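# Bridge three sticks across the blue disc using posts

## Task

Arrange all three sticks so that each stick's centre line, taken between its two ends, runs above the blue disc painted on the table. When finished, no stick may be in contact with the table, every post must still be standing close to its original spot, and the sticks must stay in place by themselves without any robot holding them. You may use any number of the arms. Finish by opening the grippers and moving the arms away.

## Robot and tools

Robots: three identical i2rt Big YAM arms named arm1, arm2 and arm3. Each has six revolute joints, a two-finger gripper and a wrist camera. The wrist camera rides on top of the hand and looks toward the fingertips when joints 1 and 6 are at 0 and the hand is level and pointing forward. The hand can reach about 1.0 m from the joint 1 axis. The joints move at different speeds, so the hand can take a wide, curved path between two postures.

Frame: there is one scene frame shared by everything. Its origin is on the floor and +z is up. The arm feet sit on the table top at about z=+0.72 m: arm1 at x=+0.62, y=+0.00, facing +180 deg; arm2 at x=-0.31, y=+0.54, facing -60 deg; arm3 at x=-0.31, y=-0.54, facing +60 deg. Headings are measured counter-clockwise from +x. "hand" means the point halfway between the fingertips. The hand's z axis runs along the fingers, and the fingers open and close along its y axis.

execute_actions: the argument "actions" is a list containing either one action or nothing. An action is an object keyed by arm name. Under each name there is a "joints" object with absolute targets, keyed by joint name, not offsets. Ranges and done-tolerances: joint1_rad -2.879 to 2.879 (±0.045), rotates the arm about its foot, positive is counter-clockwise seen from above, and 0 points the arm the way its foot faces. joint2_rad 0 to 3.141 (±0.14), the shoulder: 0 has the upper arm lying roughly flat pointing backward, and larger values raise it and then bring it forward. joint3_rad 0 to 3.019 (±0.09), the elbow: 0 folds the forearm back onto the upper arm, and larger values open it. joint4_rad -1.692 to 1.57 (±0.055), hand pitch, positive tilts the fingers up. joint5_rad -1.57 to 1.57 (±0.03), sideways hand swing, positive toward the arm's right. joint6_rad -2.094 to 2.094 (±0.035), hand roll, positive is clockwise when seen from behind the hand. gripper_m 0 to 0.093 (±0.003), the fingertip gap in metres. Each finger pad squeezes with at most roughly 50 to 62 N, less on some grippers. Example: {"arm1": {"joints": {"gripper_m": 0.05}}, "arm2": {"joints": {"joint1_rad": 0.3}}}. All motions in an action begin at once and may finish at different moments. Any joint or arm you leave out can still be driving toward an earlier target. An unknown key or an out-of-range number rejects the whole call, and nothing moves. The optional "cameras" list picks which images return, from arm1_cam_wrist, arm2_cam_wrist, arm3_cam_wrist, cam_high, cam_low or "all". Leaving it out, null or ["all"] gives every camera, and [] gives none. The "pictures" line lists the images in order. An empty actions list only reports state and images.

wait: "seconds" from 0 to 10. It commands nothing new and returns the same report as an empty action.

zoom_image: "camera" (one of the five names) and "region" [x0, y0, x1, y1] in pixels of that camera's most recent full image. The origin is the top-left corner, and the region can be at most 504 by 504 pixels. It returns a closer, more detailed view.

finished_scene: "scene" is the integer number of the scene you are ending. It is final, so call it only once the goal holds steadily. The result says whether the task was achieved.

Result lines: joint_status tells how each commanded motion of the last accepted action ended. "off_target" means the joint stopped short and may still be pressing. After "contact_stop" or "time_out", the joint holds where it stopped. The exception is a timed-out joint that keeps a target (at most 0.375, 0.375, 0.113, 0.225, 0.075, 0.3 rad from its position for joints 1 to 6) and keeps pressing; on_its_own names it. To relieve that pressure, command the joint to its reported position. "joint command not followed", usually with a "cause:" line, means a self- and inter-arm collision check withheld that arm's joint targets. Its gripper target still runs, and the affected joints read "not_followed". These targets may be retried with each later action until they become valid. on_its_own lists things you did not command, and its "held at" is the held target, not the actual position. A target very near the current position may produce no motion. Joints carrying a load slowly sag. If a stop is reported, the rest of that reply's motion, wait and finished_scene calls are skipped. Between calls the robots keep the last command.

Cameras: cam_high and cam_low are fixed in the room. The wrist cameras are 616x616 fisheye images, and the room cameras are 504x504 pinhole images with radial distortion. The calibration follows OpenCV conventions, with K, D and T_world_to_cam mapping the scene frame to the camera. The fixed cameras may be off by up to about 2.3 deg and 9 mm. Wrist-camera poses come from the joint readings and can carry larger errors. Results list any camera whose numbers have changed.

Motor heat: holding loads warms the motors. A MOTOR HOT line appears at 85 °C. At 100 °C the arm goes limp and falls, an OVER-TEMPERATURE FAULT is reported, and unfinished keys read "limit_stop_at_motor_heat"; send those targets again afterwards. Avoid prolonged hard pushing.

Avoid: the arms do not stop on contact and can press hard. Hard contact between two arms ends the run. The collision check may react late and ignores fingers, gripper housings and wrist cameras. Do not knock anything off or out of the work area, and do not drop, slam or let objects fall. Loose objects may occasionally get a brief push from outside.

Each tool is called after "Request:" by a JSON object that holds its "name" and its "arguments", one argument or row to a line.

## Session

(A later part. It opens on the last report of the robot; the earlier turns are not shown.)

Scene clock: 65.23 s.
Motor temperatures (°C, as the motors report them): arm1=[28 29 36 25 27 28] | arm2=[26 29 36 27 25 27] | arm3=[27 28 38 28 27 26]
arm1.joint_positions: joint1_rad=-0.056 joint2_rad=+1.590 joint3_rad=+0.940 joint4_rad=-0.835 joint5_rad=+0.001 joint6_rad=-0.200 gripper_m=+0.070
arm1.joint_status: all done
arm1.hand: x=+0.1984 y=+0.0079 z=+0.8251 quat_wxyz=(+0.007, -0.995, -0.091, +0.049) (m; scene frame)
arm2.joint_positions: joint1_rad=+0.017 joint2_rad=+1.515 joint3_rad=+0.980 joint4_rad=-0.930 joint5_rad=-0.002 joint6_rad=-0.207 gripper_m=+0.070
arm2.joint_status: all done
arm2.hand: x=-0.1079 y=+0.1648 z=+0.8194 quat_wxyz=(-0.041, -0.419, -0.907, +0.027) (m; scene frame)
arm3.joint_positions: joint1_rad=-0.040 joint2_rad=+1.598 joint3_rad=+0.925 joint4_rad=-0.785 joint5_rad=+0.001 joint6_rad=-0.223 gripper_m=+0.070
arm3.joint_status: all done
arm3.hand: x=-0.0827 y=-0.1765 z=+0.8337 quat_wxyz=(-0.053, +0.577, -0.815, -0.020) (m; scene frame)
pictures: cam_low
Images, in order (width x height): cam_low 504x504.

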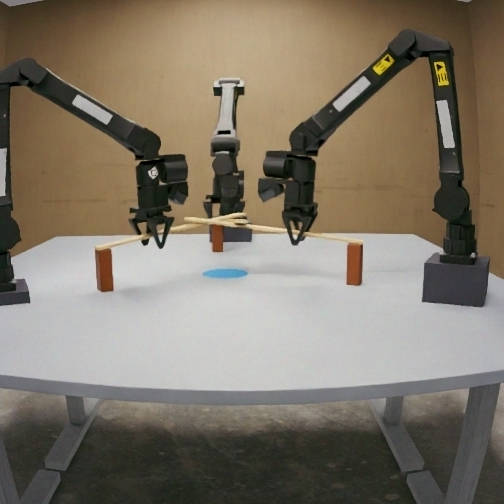

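Request:
{"name": "execute_actions", "arguments": {
  "actions": [
    {"arm1":{"joints":{"joint2_rad":1.0,"joint4_rad":-1.2}},"arm2":{"joints":{"joint2_rad":0.9,"joint4_rad":-1.3}},"arm3":{"joints":{"joint2_rad":1.0,"joint4_rad":-1.15}}}
  ],
  "cameras": ["cam_high","cam_low"]
}}

Scene clock: 69.03 s.
Motor temperatures (°C, as the motors report them): arm1=[28 29 36 25 27 28] | arm2=[26 29 37 27 25 27] | arm3=[27 28 38 28 27 26]
arm1.joint_positions: joint1_rad=-0.056 joint2_rad=+0.993 joint3_rad=+0.940 joint4_rad=-1.189 joint5_rad=+0.001 joint6_rad=-0.200 gripper_m=+0.070
arm1.joint_status: all done
arm1.hand: x=+0.2906 y=+0.0057 z=+1.0242 quat_wxyz=(+0.020, -0.981, -0.090, +0.170) (m; scene frame)
arm2.joint_positions: joint1_rad=+0.017 joint2_rad=+0.886 joint3_rad=+0.980 joint4_rad=-1.288 joint5_rad=-0.002 joint6_rad=-0.207 gripper_m=+0.070
arm2.joint_status: all done
arm2.hand: x=-0.1639 y=+0.2664 z=+1.0212 quat_wxyz=(-0.149, -0.412, -0.892, +0.108) (m; scene frame)
arm3.joint_positions: joint1_rad=-0.040 joint2_rad=+0.995 joint3_rad=+0.925 joint4_rad=-1.134 joint5_rad=+0.001 joint6_rad=-0.223 gripper_m=+0.070
arm3.joint_status: all done
arm3.hand: x=-0.1282 y=-0.2478 z=+1.0379 quat_wxyz=(-0.169, +0.569, -0.802, -0.068) (m; scene frame)
pictures: cam_high, cam_low
Images, in order (width x height): cam_high 504x504, cam_low 504x504.

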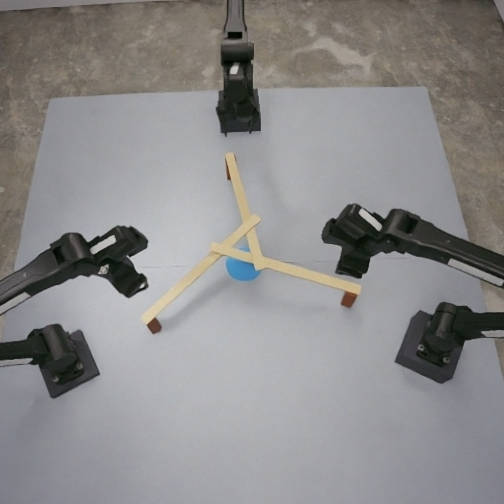

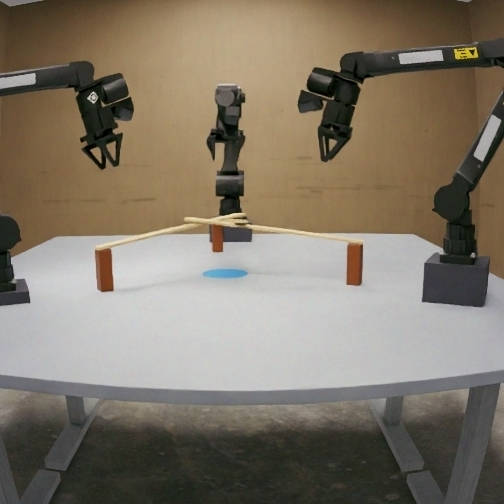

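Request:
{"name": "finished_scene", "arguments": {
  "scene": 2
}}

The scene is finished: the task was done.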